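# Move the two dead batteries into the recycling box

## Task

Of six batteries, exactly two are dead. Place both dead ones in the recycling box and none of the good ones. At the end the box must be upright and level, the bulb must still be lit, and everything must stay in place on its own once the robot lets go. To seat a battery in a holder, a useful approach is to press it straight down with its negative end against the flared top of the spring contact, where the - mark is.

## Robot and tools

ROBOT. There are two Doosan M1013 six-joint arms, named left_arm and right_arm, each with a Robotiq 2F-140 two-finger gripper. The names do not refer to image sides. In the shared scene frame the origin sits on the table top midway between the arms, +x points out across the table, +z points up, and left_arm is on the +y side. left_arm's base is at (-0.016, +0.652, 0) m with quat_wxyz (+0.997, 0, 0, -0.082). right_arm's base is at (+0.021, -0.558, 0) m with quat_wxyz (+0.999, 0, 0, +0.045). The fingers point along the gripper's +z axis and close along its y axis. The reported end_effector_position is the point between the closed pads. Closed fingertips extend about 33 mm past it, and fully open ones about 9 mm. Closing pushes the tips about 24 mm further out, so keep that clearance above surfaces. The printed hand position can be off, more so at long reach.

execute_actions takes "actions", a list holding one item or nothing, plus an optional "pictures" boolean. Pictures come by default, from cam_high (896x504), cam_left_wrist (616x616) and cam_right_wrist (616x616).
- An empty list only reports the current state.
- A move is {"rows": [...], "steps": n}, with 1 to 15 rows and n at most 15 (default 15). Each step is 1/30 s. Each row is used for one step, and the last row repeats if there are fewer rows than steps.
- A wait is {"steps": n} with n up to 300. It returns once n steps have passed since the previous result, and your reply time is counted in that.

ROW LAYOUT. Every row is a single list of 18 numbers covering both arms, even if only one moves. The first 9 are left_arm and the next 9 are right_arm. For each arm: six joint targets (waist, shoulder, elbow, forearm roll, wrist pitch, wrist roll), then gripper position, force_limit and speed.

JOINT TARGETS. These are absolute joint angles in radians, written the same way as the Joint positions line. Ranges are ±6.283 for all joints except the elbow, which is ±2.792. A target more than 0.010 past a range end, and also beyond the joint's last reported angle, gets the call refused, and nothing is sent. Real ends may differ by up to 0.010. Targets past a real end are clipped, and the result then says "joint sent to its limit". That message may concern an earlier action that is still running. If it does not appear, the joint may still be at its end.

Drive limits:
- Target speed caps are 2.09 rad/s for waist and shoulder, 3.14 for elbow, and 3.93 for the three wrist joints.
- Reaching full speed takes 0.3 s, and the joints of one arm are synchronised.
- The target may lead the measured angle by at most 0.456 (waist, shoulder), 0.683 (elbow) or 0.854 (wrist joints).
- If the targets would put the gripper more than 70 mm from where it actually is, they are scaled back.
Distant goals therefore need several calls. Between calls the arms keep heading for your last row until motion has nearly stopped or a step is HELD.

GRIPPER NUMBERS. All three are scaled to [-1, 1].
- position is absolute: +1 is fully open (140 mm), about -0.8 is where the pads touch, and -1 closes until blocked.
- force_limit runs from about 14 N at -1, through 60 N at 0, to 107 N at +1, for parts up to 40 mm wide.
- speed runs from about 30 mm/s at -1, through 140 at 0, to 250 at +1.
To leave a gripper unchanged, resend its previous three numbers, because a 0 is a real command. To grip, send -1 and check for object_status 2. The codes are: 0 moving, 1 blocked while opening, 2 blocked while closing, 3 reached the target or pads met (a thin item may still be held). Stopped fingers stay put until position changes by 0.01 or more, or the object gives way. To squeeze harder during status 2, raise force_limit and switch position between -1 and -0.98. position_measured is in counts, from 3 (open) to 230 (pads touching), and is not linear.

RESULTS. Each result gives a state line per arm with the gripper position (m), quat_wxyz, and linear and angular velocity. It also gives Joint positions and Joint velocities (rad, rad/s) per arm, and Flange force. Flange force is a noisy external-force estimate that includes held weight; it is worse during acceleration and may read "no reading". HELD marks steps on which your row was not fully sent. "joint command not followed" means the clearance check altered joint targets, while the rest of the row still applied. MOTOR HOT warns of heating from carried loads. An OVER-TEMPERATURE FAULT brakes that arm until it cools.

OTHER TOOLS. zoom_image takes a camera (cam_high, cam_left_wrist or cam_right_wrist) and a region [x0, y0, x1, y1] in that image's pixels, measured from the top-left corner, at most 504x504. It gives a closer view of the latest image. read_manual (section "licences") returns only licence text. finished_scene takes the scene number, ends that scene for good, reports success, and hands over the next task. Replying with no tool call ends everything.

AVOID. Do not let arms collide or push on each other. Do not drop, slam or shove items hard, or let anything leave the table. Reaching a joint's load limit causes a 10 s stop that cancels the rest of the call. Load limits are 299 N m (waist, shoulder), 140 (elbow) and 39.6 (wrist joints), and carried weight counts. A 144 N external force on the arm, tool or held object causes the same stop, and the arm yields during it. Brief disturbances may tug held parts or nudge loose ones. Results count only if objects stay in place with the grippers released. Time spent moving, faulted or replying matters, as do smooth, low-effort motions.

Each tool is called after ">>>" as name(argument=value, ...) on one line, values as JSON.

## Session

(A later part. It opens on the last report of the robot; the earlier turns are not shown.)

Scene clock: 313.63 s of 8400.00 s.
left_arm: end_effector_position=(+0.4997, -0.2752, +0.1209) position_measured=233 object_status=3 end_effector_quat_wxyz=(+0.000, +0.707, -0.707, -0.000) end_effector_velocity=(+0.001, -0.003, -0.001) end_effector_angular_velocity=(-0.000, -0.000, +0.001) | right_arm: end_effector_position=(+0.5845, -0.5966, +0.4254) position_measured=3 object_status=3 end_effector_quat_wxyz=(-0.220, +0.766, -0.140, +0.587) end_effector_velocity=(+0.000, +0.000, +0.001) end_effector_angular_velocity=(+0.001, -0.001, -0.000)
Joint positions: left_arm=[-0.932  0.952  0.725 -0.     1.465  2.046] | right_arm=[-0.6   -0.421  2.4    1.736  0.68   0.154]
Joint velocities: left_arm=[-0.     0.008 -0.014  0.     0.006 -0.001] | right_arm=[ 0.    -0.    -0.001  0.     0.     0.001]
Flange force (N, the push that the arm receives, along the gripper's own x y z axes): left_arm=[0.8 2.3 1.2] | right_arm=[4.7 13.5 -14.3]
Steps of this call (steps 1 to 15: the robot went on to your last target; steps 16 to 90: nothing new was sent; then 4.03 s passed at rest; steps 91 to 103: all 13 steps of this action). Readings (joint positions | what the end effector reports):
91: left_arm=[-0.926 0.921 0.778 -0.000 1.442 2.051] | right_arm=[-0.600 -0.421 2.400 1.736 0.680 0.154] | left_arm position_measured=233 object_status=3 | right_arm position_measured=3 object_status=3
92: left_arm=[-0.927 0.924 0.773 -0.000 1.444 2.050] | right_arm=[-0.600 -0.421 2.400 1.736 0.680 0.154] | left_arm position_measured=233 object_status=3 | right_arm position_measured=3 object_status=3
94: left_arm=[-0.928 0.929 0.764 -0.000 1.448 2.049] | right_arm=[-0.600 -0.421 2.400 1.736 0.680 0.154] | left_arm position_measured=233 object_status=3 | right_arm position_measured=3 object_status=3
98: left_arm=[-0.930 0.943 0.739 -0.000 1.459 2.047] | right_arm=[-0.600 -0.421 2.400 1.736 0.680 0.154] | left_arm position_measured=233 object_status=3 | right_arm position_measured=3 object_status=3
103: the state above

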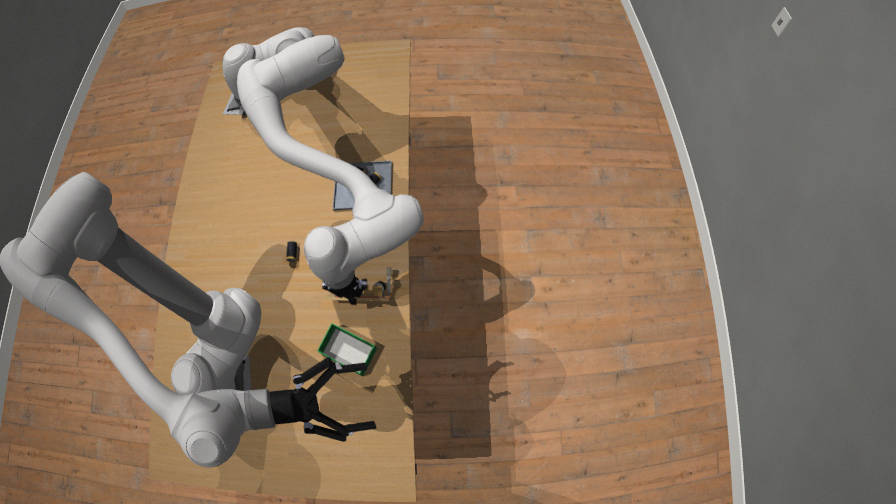

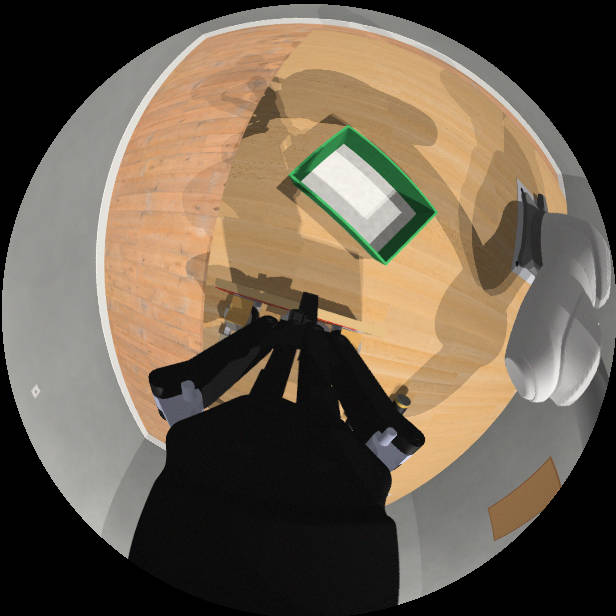

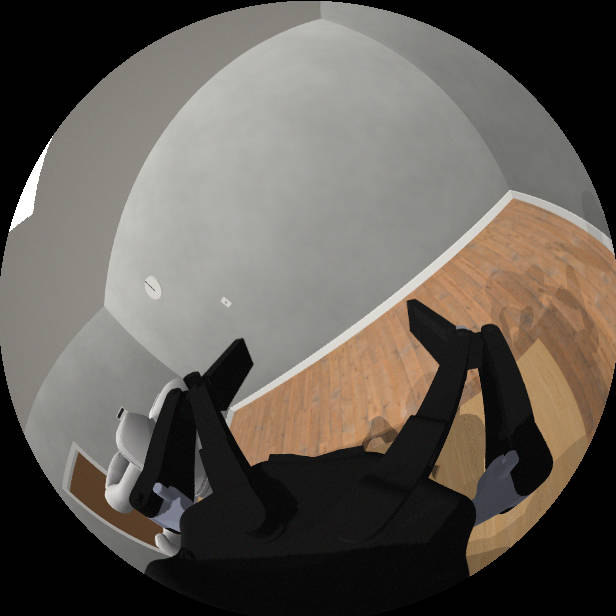

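>>> execute_actions(actions=[{"rows":[[-0.9345,0.966,0.7034,0,1.4722,2.043,-1,0,0,-0.6,-0.421,2.4,1.736,0.68,0.154,1,0,0],[-0.9345,0.966,0.7034,0,1.4722,2.043,-1,0,0,-0.6,-0.421,2.4,1.736,0.68,0.154,1,0,0],[-0.9345,0.966,0.7034,0,1.4722,2.043,-1,0,0,-0.6,-0.421,2.4,1.736,0.68,0.154,1,0,0],[-0.9345,0.966,0.7034,0,1.4722,2.043,-1,0,0,-0.6,-0.421,2.4,1.736,0.68,0.154,1,0,0],[-0.9371,0.9799,0.683,0,1.4787,2.04,-1,0,0,-0.6,-0.421,2.4,1.736,0.68,0.154,1,0,0]],"steps":12}])

>>> zoom_image(camera="cam_high", region=[290,220,420,340])

Scene clock: 321.37 s of 8400.00 s.
left_arm: end_effector_position=(+0.4997, -0.2873, +0.1140) position_measured=233 object_status=3 end_effector_quat_wxyz=(-0.000, +0.707, -0.707, -0.000) end_effector_velocity=(-0.000, -0.002, -0.000) end_effector_angular_velocity=(-0.001, -0.000, +0.000) | right_arm: end_effector_position=(+0.5845, -0.5966, +0.4254) position_measured=3 object_status=3 end_effector_quat_wxyz=(-0.220, +0.766, -0.140, +0.587) end_effector_velocity=(+0.000, -0.001, +0.001) end_effector_angular_velocity=(+0.001, -0.001, -0.001)
Joint positions: left_arm=[-0.937  0.98   0.684  0.     1.479  2.04 ] | right_arm=[-0.6   -0.421  2.4    1.736  0.68   0.154]
Joint velocities: left_arm=[-0.001  0.004 -0.008 -0.     0.003 -0.002] | right_arm=[-0.001 -0.    -0.001  0.001 -0.     0.001]
Flange force (N, the push that the arm receives, along the gripper's own x y z axes): left_arm=[0.7 -1.1 0.9] | right_arm=[3.7 15.9 -13.1]
Steps of this call (steps 1 to 15: the robot went on to your last target; steps 16 to 90: nothing new was sent; then 4.33 s passed at rest; steps 91 to 102: all 12 steps of this action). Readings (joint positions | what the end effector reports):
91: left_arm=[-0.932 0.953 0.723 0.000 1.466 2.045] | right_arm=[-0.600 -0.421 2.400 1.736 0.680 0.154] | left_arm position_measured=233 object_status=3 | right_arm position_measured=3 object_status=3
92: left_arm=[-0.933 0.956 0.717 0.000 1.468 2.045] | right_arm=[-0.600 -0.421 2.400 1.736 0.680 0.154] | left_arm position_measured=233 object_status=3 | right_arm position_measured=3 object_status=3
94: left_arm=[-0.934 0.963 0.708 0.000 1.471 2.044] | right_arm=[-0.600 -0.421 2.400 1.736 0.680 0.154] | left_arm position_measured=233 object_status=3 | right_arm position_measured=3 object_status=3
98: left_arm=[-0.937 0.977 0.688 0.000 1.477 2.041] | right_arm=[-0.600 -0.421 2.400 1.736 0.680 0.154] | left_arm position_measured=233 object_status=3 | right_arm position_measured=3 object_status=3
102: the state above

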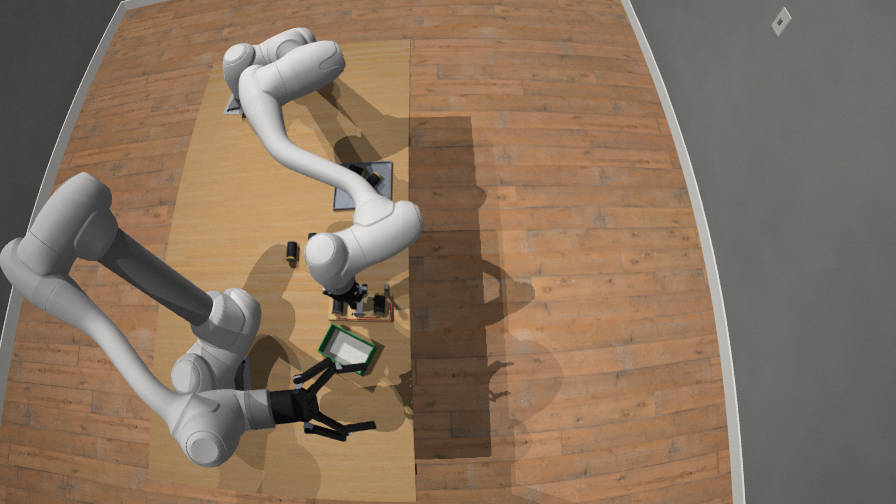

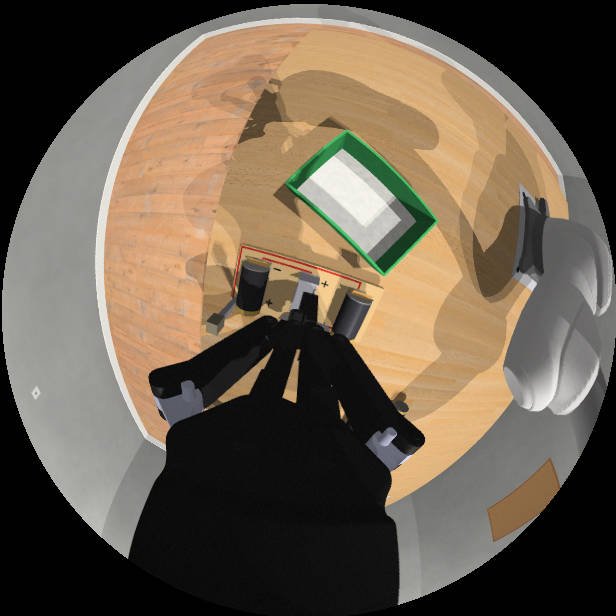

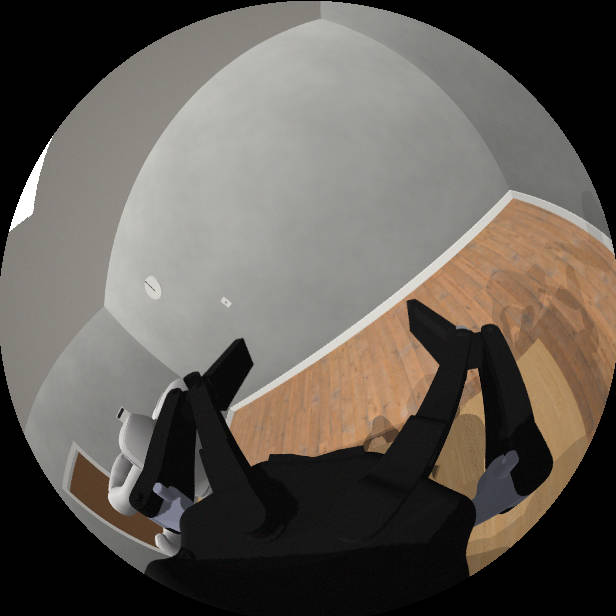

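Region (290, 220, 420, 340) of cam_high's 896x504 image, scaled by 3.877, with more detail than that image has; it fills the top 465 rows of this view, and the rest is white.

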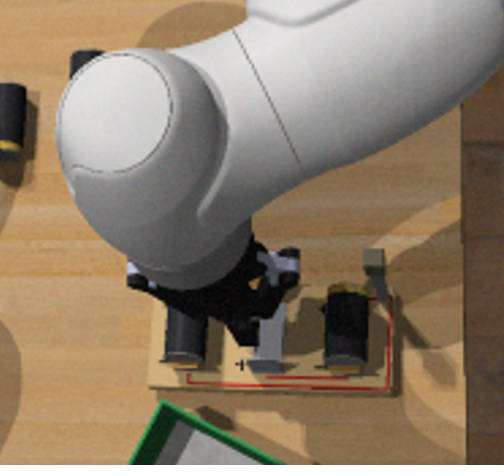

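>>> execute_actions(actions=[{"rows":[[-0.9351,0.9965,0.7032,0,1.4419,2.042,-1,0,0,-0.6,-0.421,2.4,1.736,0.68,0.154,1,0,0]],"steps":10}])

>>> zoom_image(camera="cam_left_wrist", region=[200,200,450,420])

>>> zoom_image(camera="cam_high", region=[310,260,410,340])

Scene clock: 329.17 s of 8400.00 s.
left_arm: end_effector_position=(+0.5029, -0.2895, +0.0852) position_measured=233 object_status=3 end_effector_quat_wxyz=(+0.000, +0.707, -0.707, +0.000) end_effector_velocity=(+0.001, +0.001, -0.005) end_effector_angular_velocity=(+0.003, -0.001, -0.000) | right_arm: end_effector_position=(+0.5845, -0.5966, +0.4254) position_measured=3 object_status=3 end_effector_quat_wxyz=(-0.220, +0.766, -0.140, +0.587) end_effector_velocity=(+0.000, -0.000, +0.001) end_effector_angular_velocity=(-0.000, -0.001, -0.000)
Joint positions: left_arm=[-0.935  0.996  0.703 -0.     1.442  2.042] | right_arm=[-0.6   -0.421  2.4    1.736  0.68   0.154]
Joint velocities: left_arm=[ 0.001  0.003  0.003  0.002 -0.003  0.001] | right_arm=[ 0.     0.    -0.001 -0.    -0.     0.   ]
Flange force (N, the push that the arm receives, along the gripper's own x y z axes): left_arm=[-9.5 1.1 3.5] | right_arm=[4.2 10.0 -15.2]
Steps of this call (steps 1 to 15: the robot went on to your last target; steps 16 to 90: nothing new was sent; then 4.47 s passed at rest; steps 91 to 100: all 10 steps of this action). Readings (joint positions | what the end effector reports):
91: left_arm=[-0.937 0.980 0.683 -0.000 1.478 2.040] | right_arm=[-0.600 -0.421 2.400 1.736 0.680 0.154] | left_arm position_measured=233 object_status=3 | right_arm position_measured=3 object_status=3
92: left_arm=[-0.937 0.984 0.687 -0.000 1.469 2.040] | right_arm=[-0.600 -0.421 2.400 1.736 0.680 0.154] | left_arm position_measured=233 object_status=3 | right_arm position_measured=3 object_status=3
94: left_arm=[-0.936 0.994 0.700 -0.000 1.450 2.041] | right_arm=[-0.600 -0.421 2.400 1.736 0.680 0.154] | left_arm position_measured=233 object_status=3 | right_arm position_measured=3 object_status=3
98: left_arm=[-0.935 0.996 0.703 -0.000 1.443 2.042] | right_arm=[-0.600 -0.421 2.400 1.736 0.680 0.154] | left_arm position_measured=233 object_status=3 | right_arm position_measured=3 object_status=3
100: the state above

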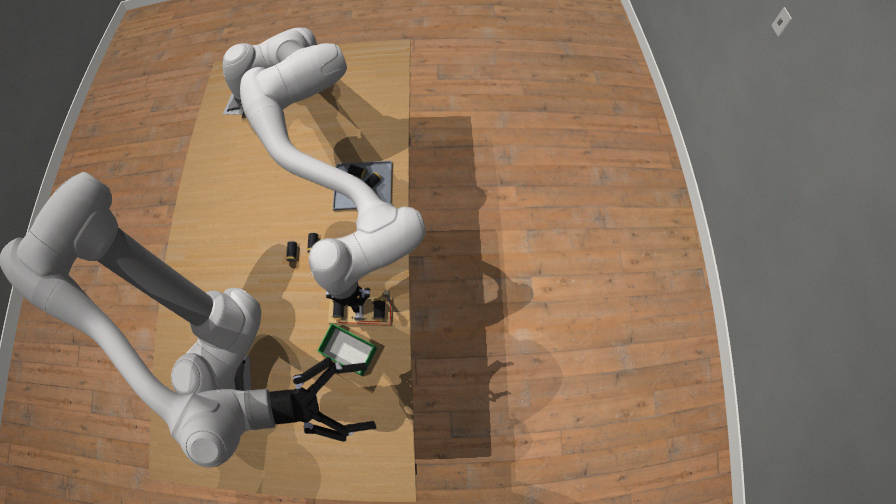

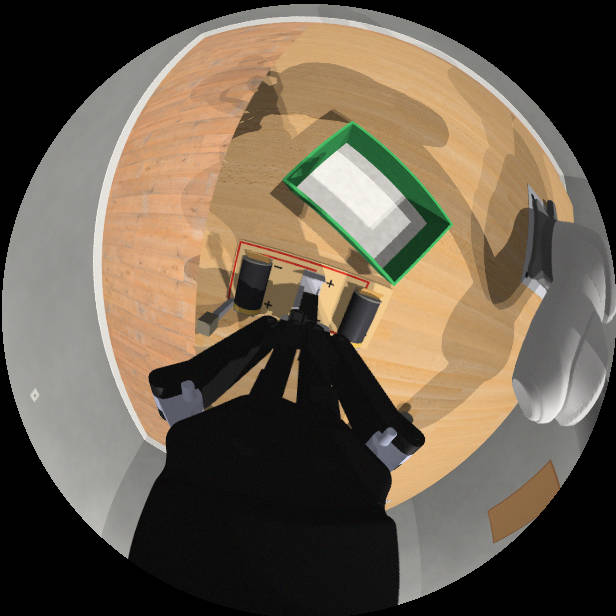

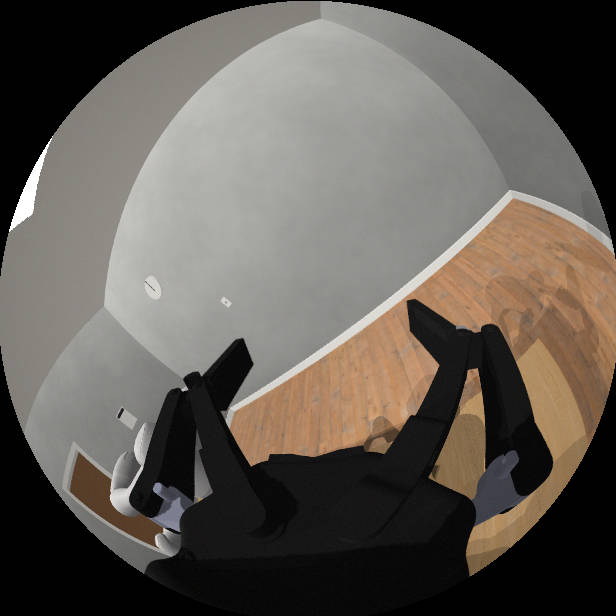

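Region (200, 200, 450, 420) of cam_left_wrist's 616x616 image, scaled by 2.016, with more detail than that image has; it fills the top 444 rows of this view, and the rest is white.

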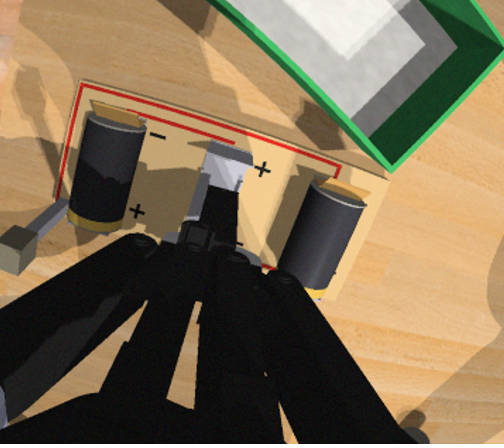

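Region (310, 260, 410, 340) of cam_high's 896x504 image, scaled by 5.040, with more detail than that image has; it fills the top 403 rows of this view, and the rest is white.

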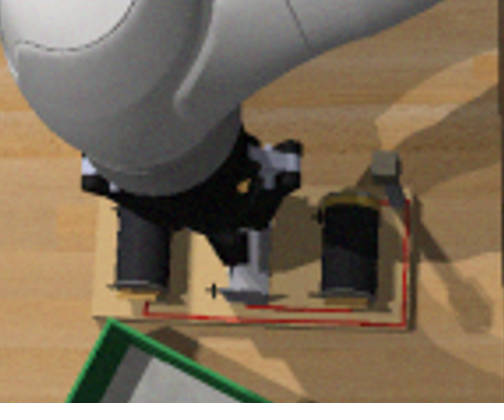

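>>> execute_actions(actions=[{"rows":[[-0.9252,1.014,0.667,0,1.4606,2.052,-1,0,0,-0.6,-0.421,2.4,1.736,0.68,0.154,1,0,0],[-0.9252,1.014,0.667,0,1.4606,2.052,-1,0,0,-0.6,-0.421,2.4,1.736,0.68,0.154,1,0,0],[-0.9252,1.014,0.667,0,1.4606,2.052,-1,0,0,-0.6,-0.421,2.4,1.736,0.68,0.154,1,0,0],[-0.9252,1.014,0.667,0,1.4606,2.052,-1,0,0,-0.6,-0.421,2.4,1.736,0.68,0.154,1,0,0],[-0.9252,1.014,0.667,0,1.4606,2.052,-1,0,0,-0.6,-0.421,2.4,1.736,0.68,0.154,1,0,0],[-0.9252,1.0225,0.6833,0,1.4358,2.052,-1,0,0,-0.6,-0.421,2.4,1.736,0.68,0.154,1,0,0]],"steps":13}])

>>> zoom_image(camera="cam_left_wrist", region=[200,200,450,420])

Scene clock: 339.50 s of 8400.00 s.
left_arm: end_effector_position=(+0.5162, -0.2914, +0.0683) position_measured=233 object_status=3 end_effector_quat_wxyz=(-0.000, +0.707, -0.707, +0.000) end_effector_velocity=(+0.000, -0.000, -0.007) end_effector_angular_velocity=(+0.000, +0.000, +0.001) | right_arm: end_effector_position=(+0.5845, -0.5966, +0.4254) position_measured=3 object_status=3 end_effector_quat_wxyz=(-0.220, +0.766, -0.140, +0.587) end_effector_velocity=(+0.001, -0.000, +0.002) end_effector_angular_velocity=(-0.002, -0.002, +0.000)
Joint positions: left_arm=[-0.925  1.022  0.683  0.     1.436  2.052] | right_arm=[-0.6   -0.421  2.4    1.736  0.68   0.154]
Joint velocities: left_arm=[ 0.     0.004  0.005  0.    -0.008 -0.   ] | right_arm=[ 0.    -0.    -0.003 -0.001  0.    -0.   ]
Flange force (N, the push that the arm receives, along the gripper's own x y z axes): left_arm=[-17.5 9.9 2.6] | right_arm=[0.8 -1.6 -9.2]
Steps of this call (steps 1 to 15: the robot went on to your last target; steps 16 to 90: nothing new was sent; then 6.90 s passed at rest; steps 91 to 103: all 13 steps of this action). Readings (joint positions | what the end effector reports):
91: left_arm=[-0.935 0.997 0.703 0.000 1.442 2.042] | right_arm=[-0.600 -0.421 2.400 1.736 0.680 0.154] | left_arm position_measured=233 object_status=3 | right_arm position_measured=3 object_status=3
92: left_arm=[-0.933 1.001 0.695 0.000 1.446 2.044] | right_arm=[-0.600 -0.421 2.400 1.736 0.680 0.154] | left_arm position_measured=233 object_status=3 | right_arm position_measured=3 object_status=3
94: left_arm=[-0.927 1.010 0.676 0.000 1.456 2.050] | right_arm=[-0.600 -0.421 2.400 1.736 0.680 0.154] | left_arm position_measured=233 object_status=3 | right_arm position_measured=3 object_status=3
98: left_arm=[-0.925 1.019 0.678 0.000 1.445 2.052] | right_arm=[-0.600 -0.421 2.400 1.736 0.680 0.154] | left_arm position_measured=233 object_status=3 | right_arm position_measured=3 object_status=3
103: the state above

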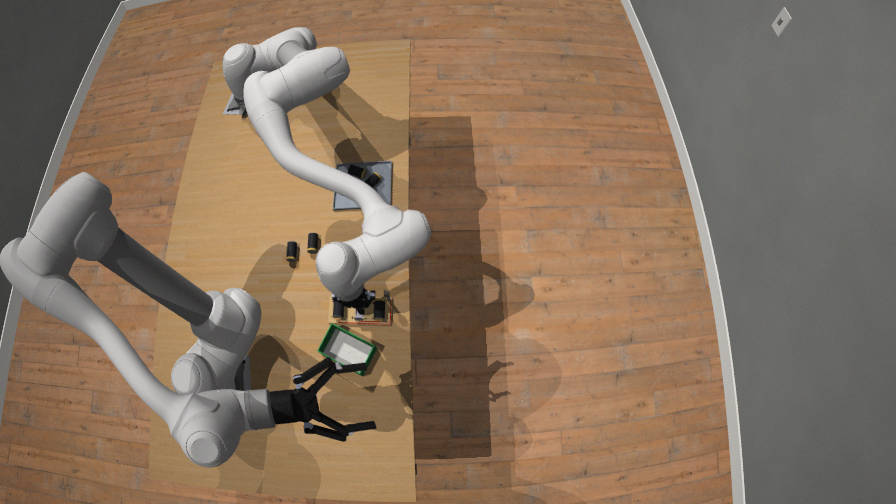

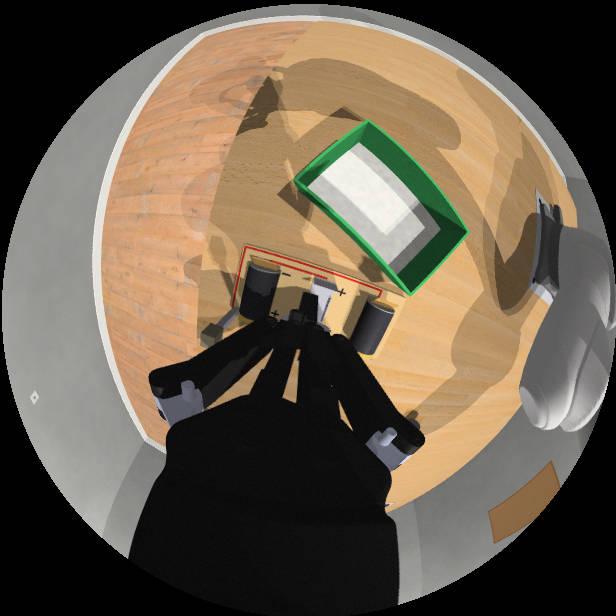

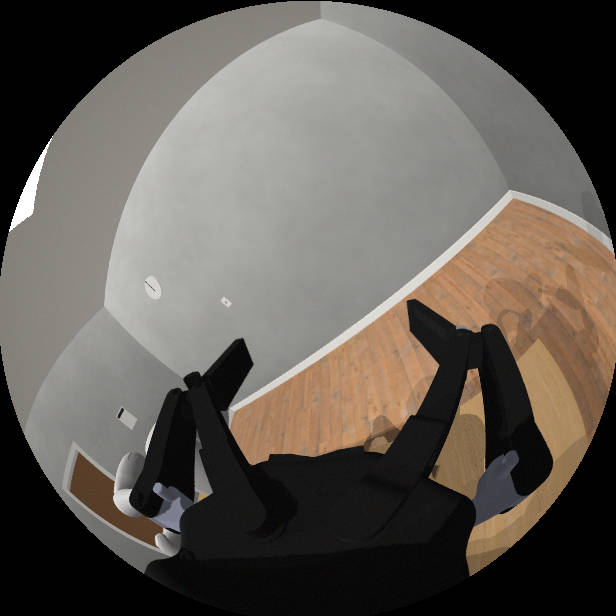

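Region (200, 200, 450, 420) of cam_left_wrist's 616x616 image, scaled by 2.016, with more detail than that image has; it fills the top 444 rows of this view, and the rest is white.

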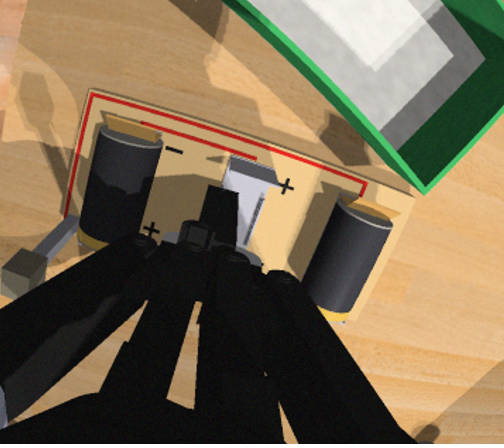

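>>> execute_actions(actions=[{"rows":[[-0.9301,1.0154,0.6972,0,1.429,2.047,-1,0,0,-0.6,-0.421,2.4,1.736,0.68,0.154,1,0,0]],"steps":9}])

>>> zoom_image(camera="cam_left_wrist", region=[200,200,450,420])

Scene clock: 347.13 s of 8400.00 s.
left_arm: end_effector_position=(+0.5104, -0.2914, +0.0678) position_measured=233 object_status=3 end_effector_quat_wxyz=(+0.000, +0.707, -0.707, -0.000) end_effector_velocity=(-0.002, -0.001, +0.001) end_effector_angular_velocity=(-0.001, -0.000, +0.000) | right_arm: end_effector_position=(+0.5845, -0.5966, +0.4254) position_measured=3 object_status=3 end_effector_quat_wxyz=(-0.220, +0.766, -0.140, +0.587) end_effector_velocity=(+0.000, -0.000, +0.000) end_effector_angular_velocity=(+0.000, -0.000, -0.000)
Joint positions: left_arm=[-0.93   1.016  0.697 -0.     1.429  2.047] | right_arm=[-0.6   -0.421  2.4    1.736  0.68   0.154]
Joint velocities: left_arm=[-0.002 -0.002  0.003  0.    -0.001 -0.002] | right_arm=[ 0.  0. -0.  0.  0.  0.]
Flange force (N, the push that the arm receives, along the gripper's own x y z axes): left_arm=[8.8 -3.1 0.5] | right_arm=[1.9 8.1 -5.7]
Steps of this call (steps 1 to 15: the robot went on to your last target; steps 16 to 90: nothing new was sent; then 4.33 s passed at rest; steps 91 to 99: all 9 steps of this action). Readings (joint positions | what the end effector reports):
91: left_arm=[-0.925 1.022 0.684 -0.000 1.435 2.052] | right_arm=[-0.600 -0.421 2.400 1.736 0.680 0.154] | left_arm position_measured=233 object_status=3 | right_arm position_measured=3 object_status=3
92: left_arm=[-0.926 1.020 0.688 -0.000 1.433 2.051] | right_arm=[-0.600 -0.421 2.400 1.736 0.680 0.154] | left_arm position_measured=233 object_status=3 | right_arm position_measured=3 object_status=3
94: left_arm=[-0.929 1.017 0.694 -0.000 1.430 2.049] | right_arm=[-0.600 -0.421 2.400 1.736 0.680 0.154] | left_arm position_measured=233 object_status=3 | right_arm position_measured=3 object_status=3
98: left_arm=[-0.930 1.016 0.697 -0.000 1.429 2.047] | right_arm=[-0.600 -0.421 2.400 1.736 0.680 0.154] | left_arm position_measured=233 object_status=3 | right_arm position_measured=3 object_status=3
99: the state above

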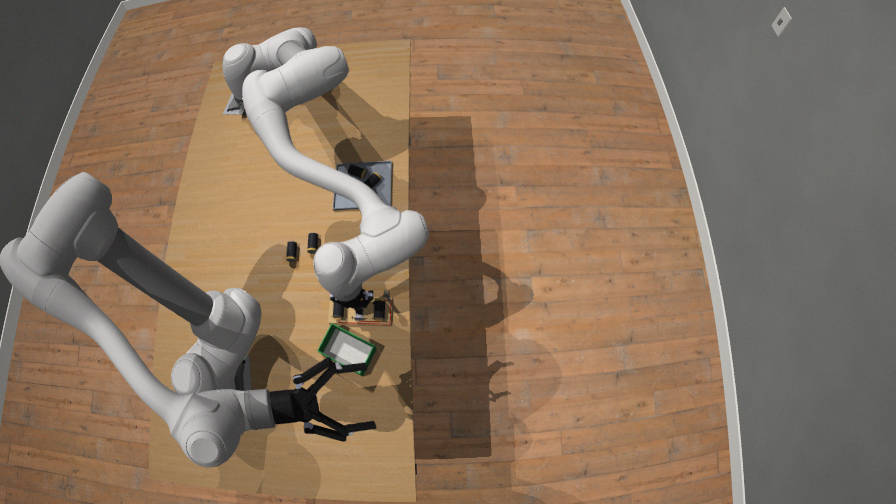

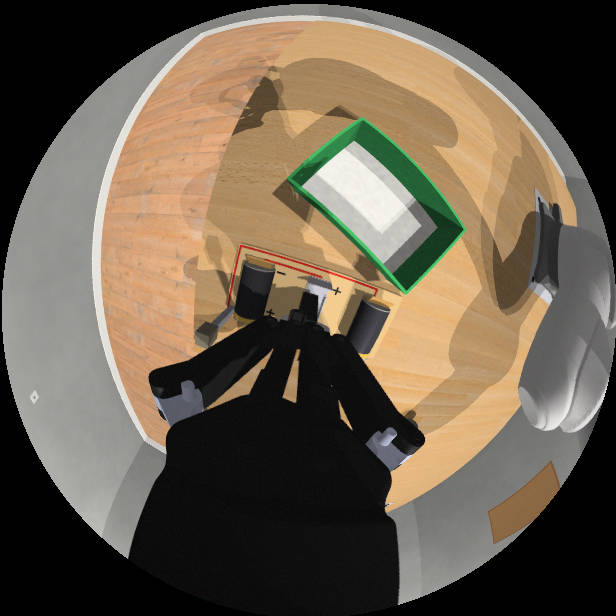

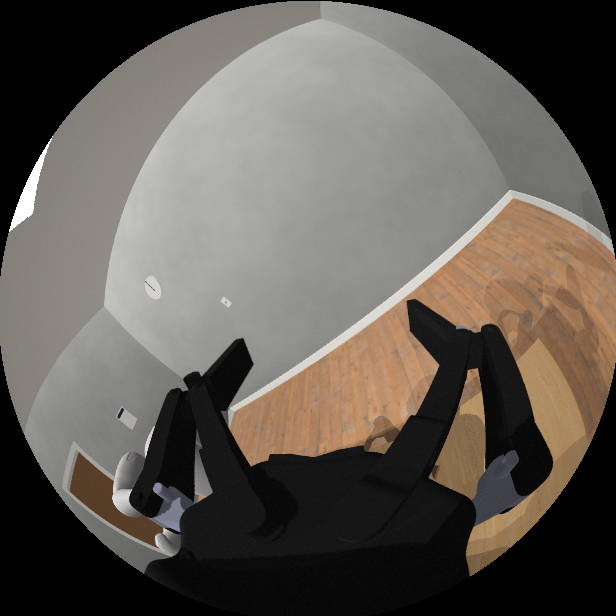

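Region (200, 200, 450, 420) of cam_left_wrist's 616x616 image, scaled by 2.016, with more detail than that image has; it fills the top 444 rows of this view, and the rest is white.

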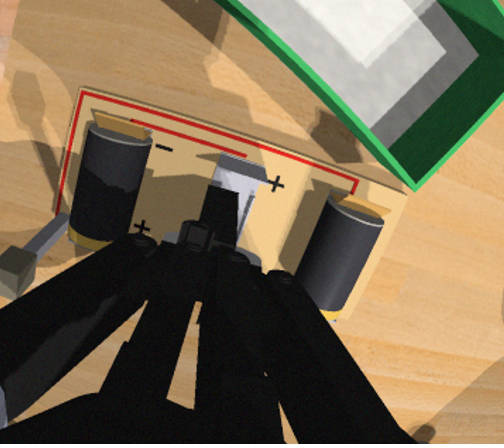

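>>> execute_actions(actions=[{"rows":[[-0.9335,1.0048,0.7177,0,1.4191,2.044,-1,0,0,-0.6,-0.421,2.4,1.736,0.68,0.154,1,0,0],[-0.9335,1.0048,0.7177,0,1.4191,2.044,-1,0,0,-0.6,-0.421,2.4,1.736,0.68,0.154,1,0,0],[-0.9335,1.0048,0.7177,0,1.4191,2.044,-1,0,0,-0.6,-0.421,2.4,1.736,0.68,0.154,1,0,0],[-0.9335,1.0048,0.7177,0,1.4191,2.044,-1,0,0,-0.6,-0.421,2.4,1.736,0.68,0.154,1,0,0],[-0.9335,1.0048,0.7177,0,1.4191,2.044,-1,0,0,-0.6,-0.421,2.4,1.736,0.68,0.154,1,0,0],[-0.926,0.971,0.782,0,1.3886,2.052,-1,0,0,-0.6,-0.421,2.4,1.736,0.68,0.154,1,0,0],[-0.926,0.971,0.782,0,1.3886,2.052,-1,0,0,-0.6,-0.421,2.4,1.736,0.68,0.154,1,0,0],[-0.926,0.971,0.782,0,1.3886,2.052,-1,0,0,-0.6,-0.421,2.4,1.736,0.68,0.154,1,0,0],[-0.918,0.938,0.846,0,1.3576,2.06,-1,0,0,-0.6,-0.421,2.4,1.736,0.68,0.154,1,0,0]]}])

>>> zoom_image(camera="cam_high", region=[300,230,420,340])

Scene clock: 359.57 s of 8400.00 s.
left_arm: end_effector_position=(+0.5057, -0.2560, +0.0686) position_measured=233 object_status=3 end_effector_quat_wxyz=(-0.000, +0.707, -0.707, +0.000) end_effector_velocity=(-0.002, +0.015, -0.005) end_effector_angular_velocity=(+0.005, +0.003, -0.001) | right_arm: end_effector_position=(+0.5845, -0.5966, +0.4254) position_measured=3 object_status=3 end_effector_quat_wxyz=(-0.220, +0.766, -0.140, +0.587) end_effector_velocity=(-0.000, +0.000, -0.000) end_effector_angular_velocity=(+0.001, +0.001, -0.000)
Joint positions: left_arm=[-0.918  0.939  0.843  0.     1.359  2.06 ] | right_arm=[-0.6   -0.421  2.4    1.736  0.68   0.154]
Joint velocities: left_arm=[ 0.005 -0.023  0.054 -0.    -0.025  0.006] | right_arm=[ 0.     0.     0.    -0.    -0.     0.001]
Flange force (N, the push that the arm receives, along the gripper's own x y z axes): left_arm=[6.7 -9.0 0.9] | right_arm=[6.0 10.5 -19.5]
Steps of this call (steps 1 to 15: the robot went on to your last target; steps 16 to 90: nothing new was sent; then 8.93 s passed at rest; steps 91 to 105: all 15 steps of this action). Readings (joint positions | what the end effector reports):
91: left_arm=[-0.930 1.015 0.698 0.000 1.429 2.047] | right_arm=[-0.600 -0.421 2.400 1.736 0.680 0.154] | left_arm position_measured=233 object_status=3 | right_arm position_measured=3 object_status=3
92: left_arm=[-0.931 1.012 0.704 0.000 1.426 2.046] | right_arm=[-0.600 -0.421 2.400 1.736 0.680 0.154] | left_arm position_measured=233 object_status=3 | right_arm position_measured=3 object_status=3
94: left_arm=[-0.933 1.007 0.713 0.000 1.421 2.045] | right_arm=[-0.600 -0.421 2.400 1.736 0.680 0.154] | left_arm position_measured=233 object_status=3 | right_arm position_measured=3 object_status=3
98: left_arm=[-0.931 0.991 0.744 0.000 1.406 2.047] | right_arm=[-0.600 -0.421 2.400 1.736 0.680 0.154] | left_arm position_measured=233 object_status=3 | right_arm position_measured=3 object_status=3
105: the state above

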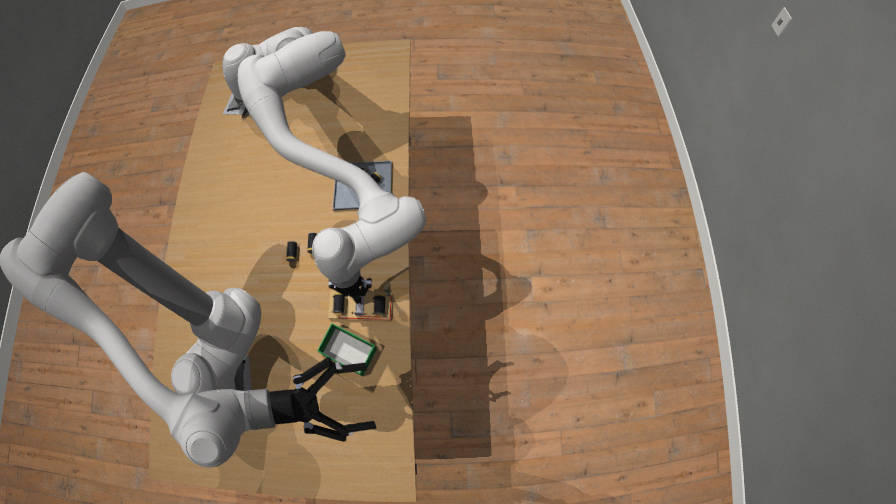

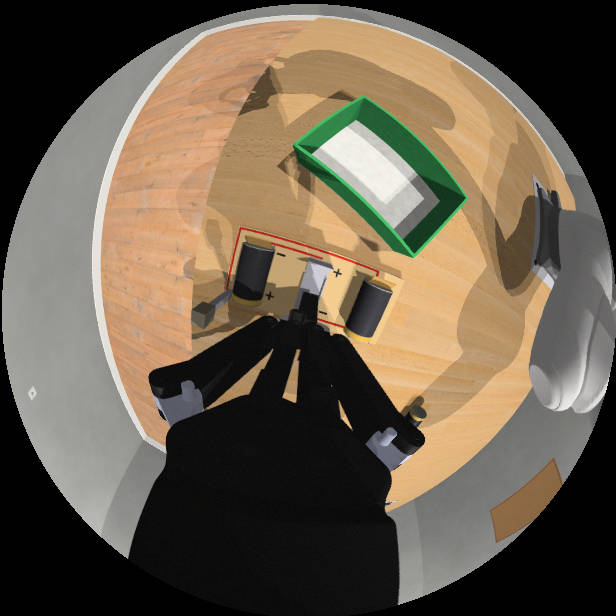

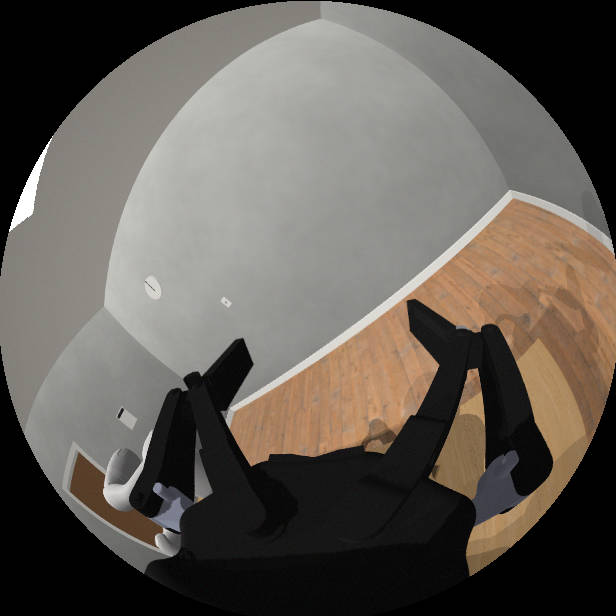

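Region (300, 230, 420, 340) of cam_high's 896x504 image, scaled by 4.200, with more detail than that image has; it fills the top 462 rows of this view, and the rest is white.

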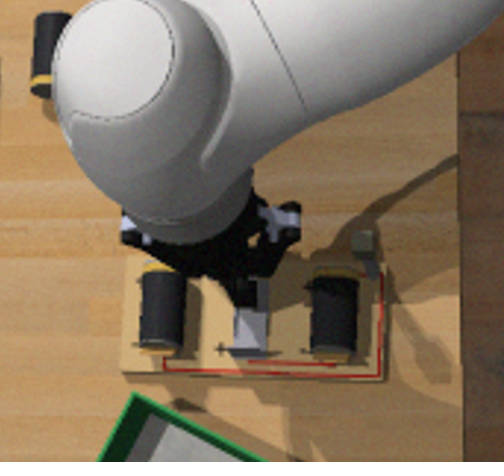

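>>> execute_actions(actions=[{"rows":[[-0.913,0.917,0.886,0,1.3386,2.065,-1,0,0,-0.6,-0.421,2.4,1.736,0.68,0.154,1,0,0],[-0.913,0.917,0.886,0,1.3386,2.065,-1,0,0,-0.6,-0.421,2.4,1.736,0.68,0.154,1,0,0],[-0.913,0.917,0.886,0,1.3386,2.065,-1,0,0,-0.6,-0.421,2.4,1.736,0.68,0.154,1,0,0],[-0.913,0.917,0.886,0,1.3386,2.065,-1,0,0,-0.6,-0.421,2.4,1.736,0.68,0.154,1,0,0],[-0.9075,0.8965,0.925,0,1.32,2.07,-1,0,0,-0.6,-0.421,2.4,1.736,0.68,0.154,1,0,0],[-0.9075,0.8965,0.925,0,1.32,2.07,-1,0,0,-0.6,-0.421,2.4,1.736,0.68,0.154,1,0,0],[-0.9075,0.8965,0.925,0,1.32,2.07,-1,0,0,-0.6,-0.421,2.4,1.736,0.68,0.154,1,0,0],[-0.9075,0.8965,0.925,0,1.32,2.07,-1,0,0,-0.6,-0.421,2.4,1.736,0.68,0.154,1,0,0],[-0.902,0.8761,0.9642,0,1.3013,2.075,-1,0,0,-0.6,-0.421,2.4,1.736,0.68,0.154,1,0,0]]}])

>>> zoom_image(camera="cam_high", region=[300,230,420,340])

Scene clock: 369.67 s of 8400.00 s.
left_arm: end_effector_position=(+0.5051, -0.2199, +0.0681) position_measured=233 object_status=3 end_effector_quat_wxyz=(+0.000, +0.707, -0.707, +0.000) end_effector_velocity=(-0.002, +0.008, -0.002) end_effector_angular_velocity=(+0.002, +0.001, -0.002) | right_arm: end_effector_position=(+0.5845, -0.5966, +0.4254) position_measured=3 object_status=3 end_effector_quat_wxyz=(-0.220, +0.766, -0.140, +0.587) end_effector_velocity=(-0.000, -0.000, -0.001) end_effector_angular_velocity=(+0.000, +0.001, -0.000)
Joint positions: left_arm=[-0.902  0.877  0.962 -0.     1.302  2.075] | right_arm=[-0.6   -0.421  2.4    1.736  0.68   0.154]
Joint velocities: left_arm=[ 0.002 -0.012  0.027 -0.    -0.013  0.004] | right_arm=[-0.     0.     0.001 -0.     0.    -0.   ]
Flange force (N, the push that the arm receives, along the gripper's own x y z axes): left_arm=[6.0 -3.6 -1.5] | right_arm=[3.0 6.6 -8.9]
Steps of this call (steps 1 to 15: the robot went on to your last target; steps 16 to 90: nothing new was sent; then 6.60 s passed at rest; steps 91 to 105: all 15 steps of this action). Readings (joint positions | what the end effector reports):
91: left_arm=[-0.918 0.938 0.847 -0.000 1.357 2.060] | right_arm=[-0.600 -0.421 2.400 1.736 0.680 0.154] | left_arm position_measured=233 object_status=3 | right_arm position_measured=3 object_status=3
92: left_arm=[-0.917 0.934 0.855 -0.000 1.353 2.061] | right_arm=[-0.600 -0.421 2.400 1.736 0.680 0.154] | left_arm position_measured=233 object_status=3 | right_arm position_measured=3 object_status=3
94: left_arm=[-0.914 0.922 0.876 -0.000 1.343 2.064] | right_arm=[-0.600 -0.421 2.400 1.736 0.680 0.154] | left_arm position_measured=233 object_status=3 | right_arm position_measured=3 object_status=3
98: left_arm=[-0.909 0.902 0.914 -0.000 1.325 2.069] | right_arm=[-0.600 -0.421 2.400 1.736 0.680 0.154] | left_arm position_measured=233 object_status=3 | right_arm position_measured=3 object_status=3
105: the state above

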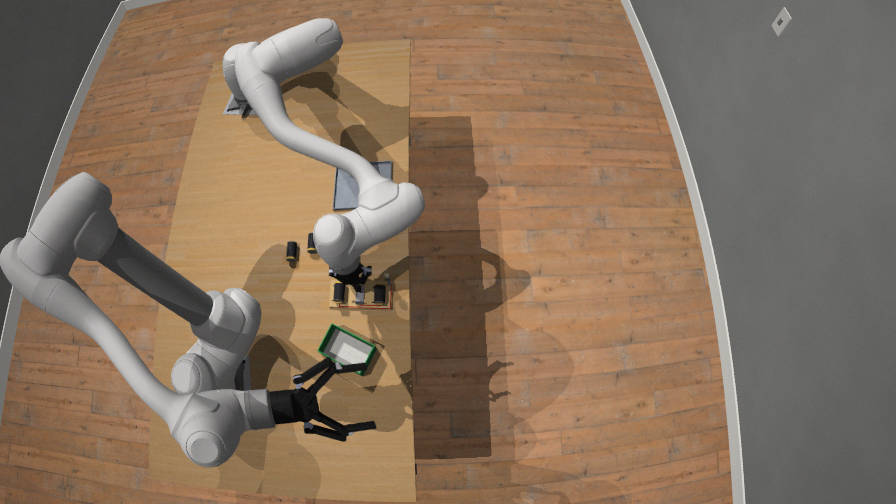

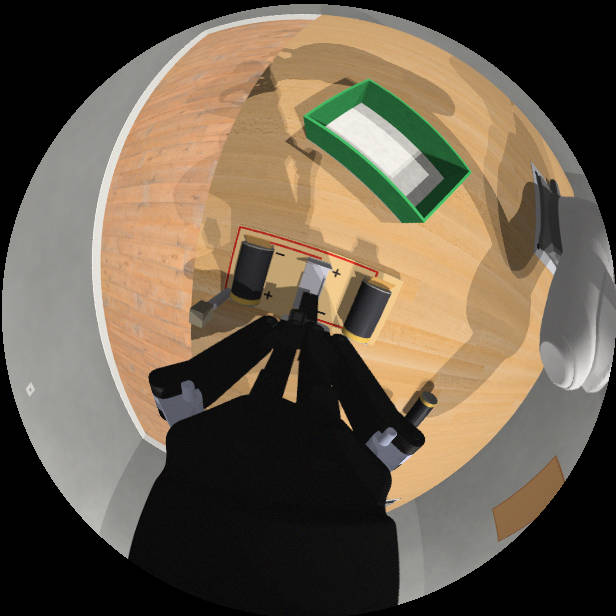

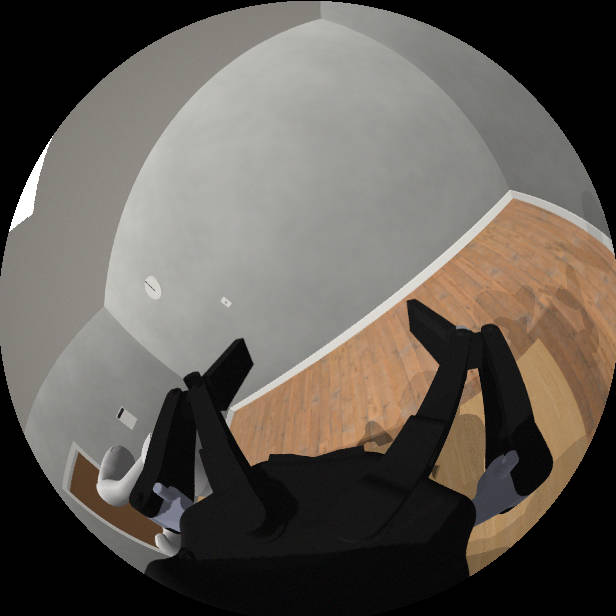

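Region (300, 230, 420, 340) of cam_high's 896x504 image, scaled by 4.200, with more detail than that image has; it fills the top 462 rows of this view, and the rest is white.

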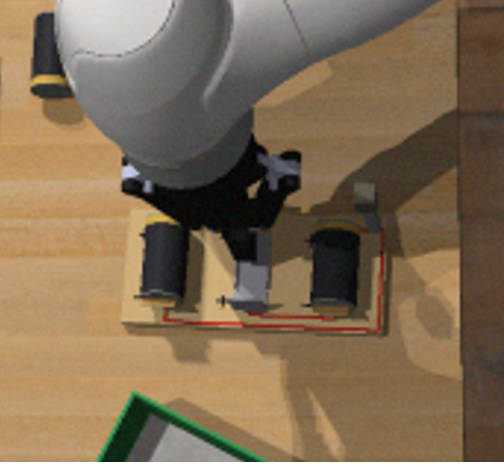

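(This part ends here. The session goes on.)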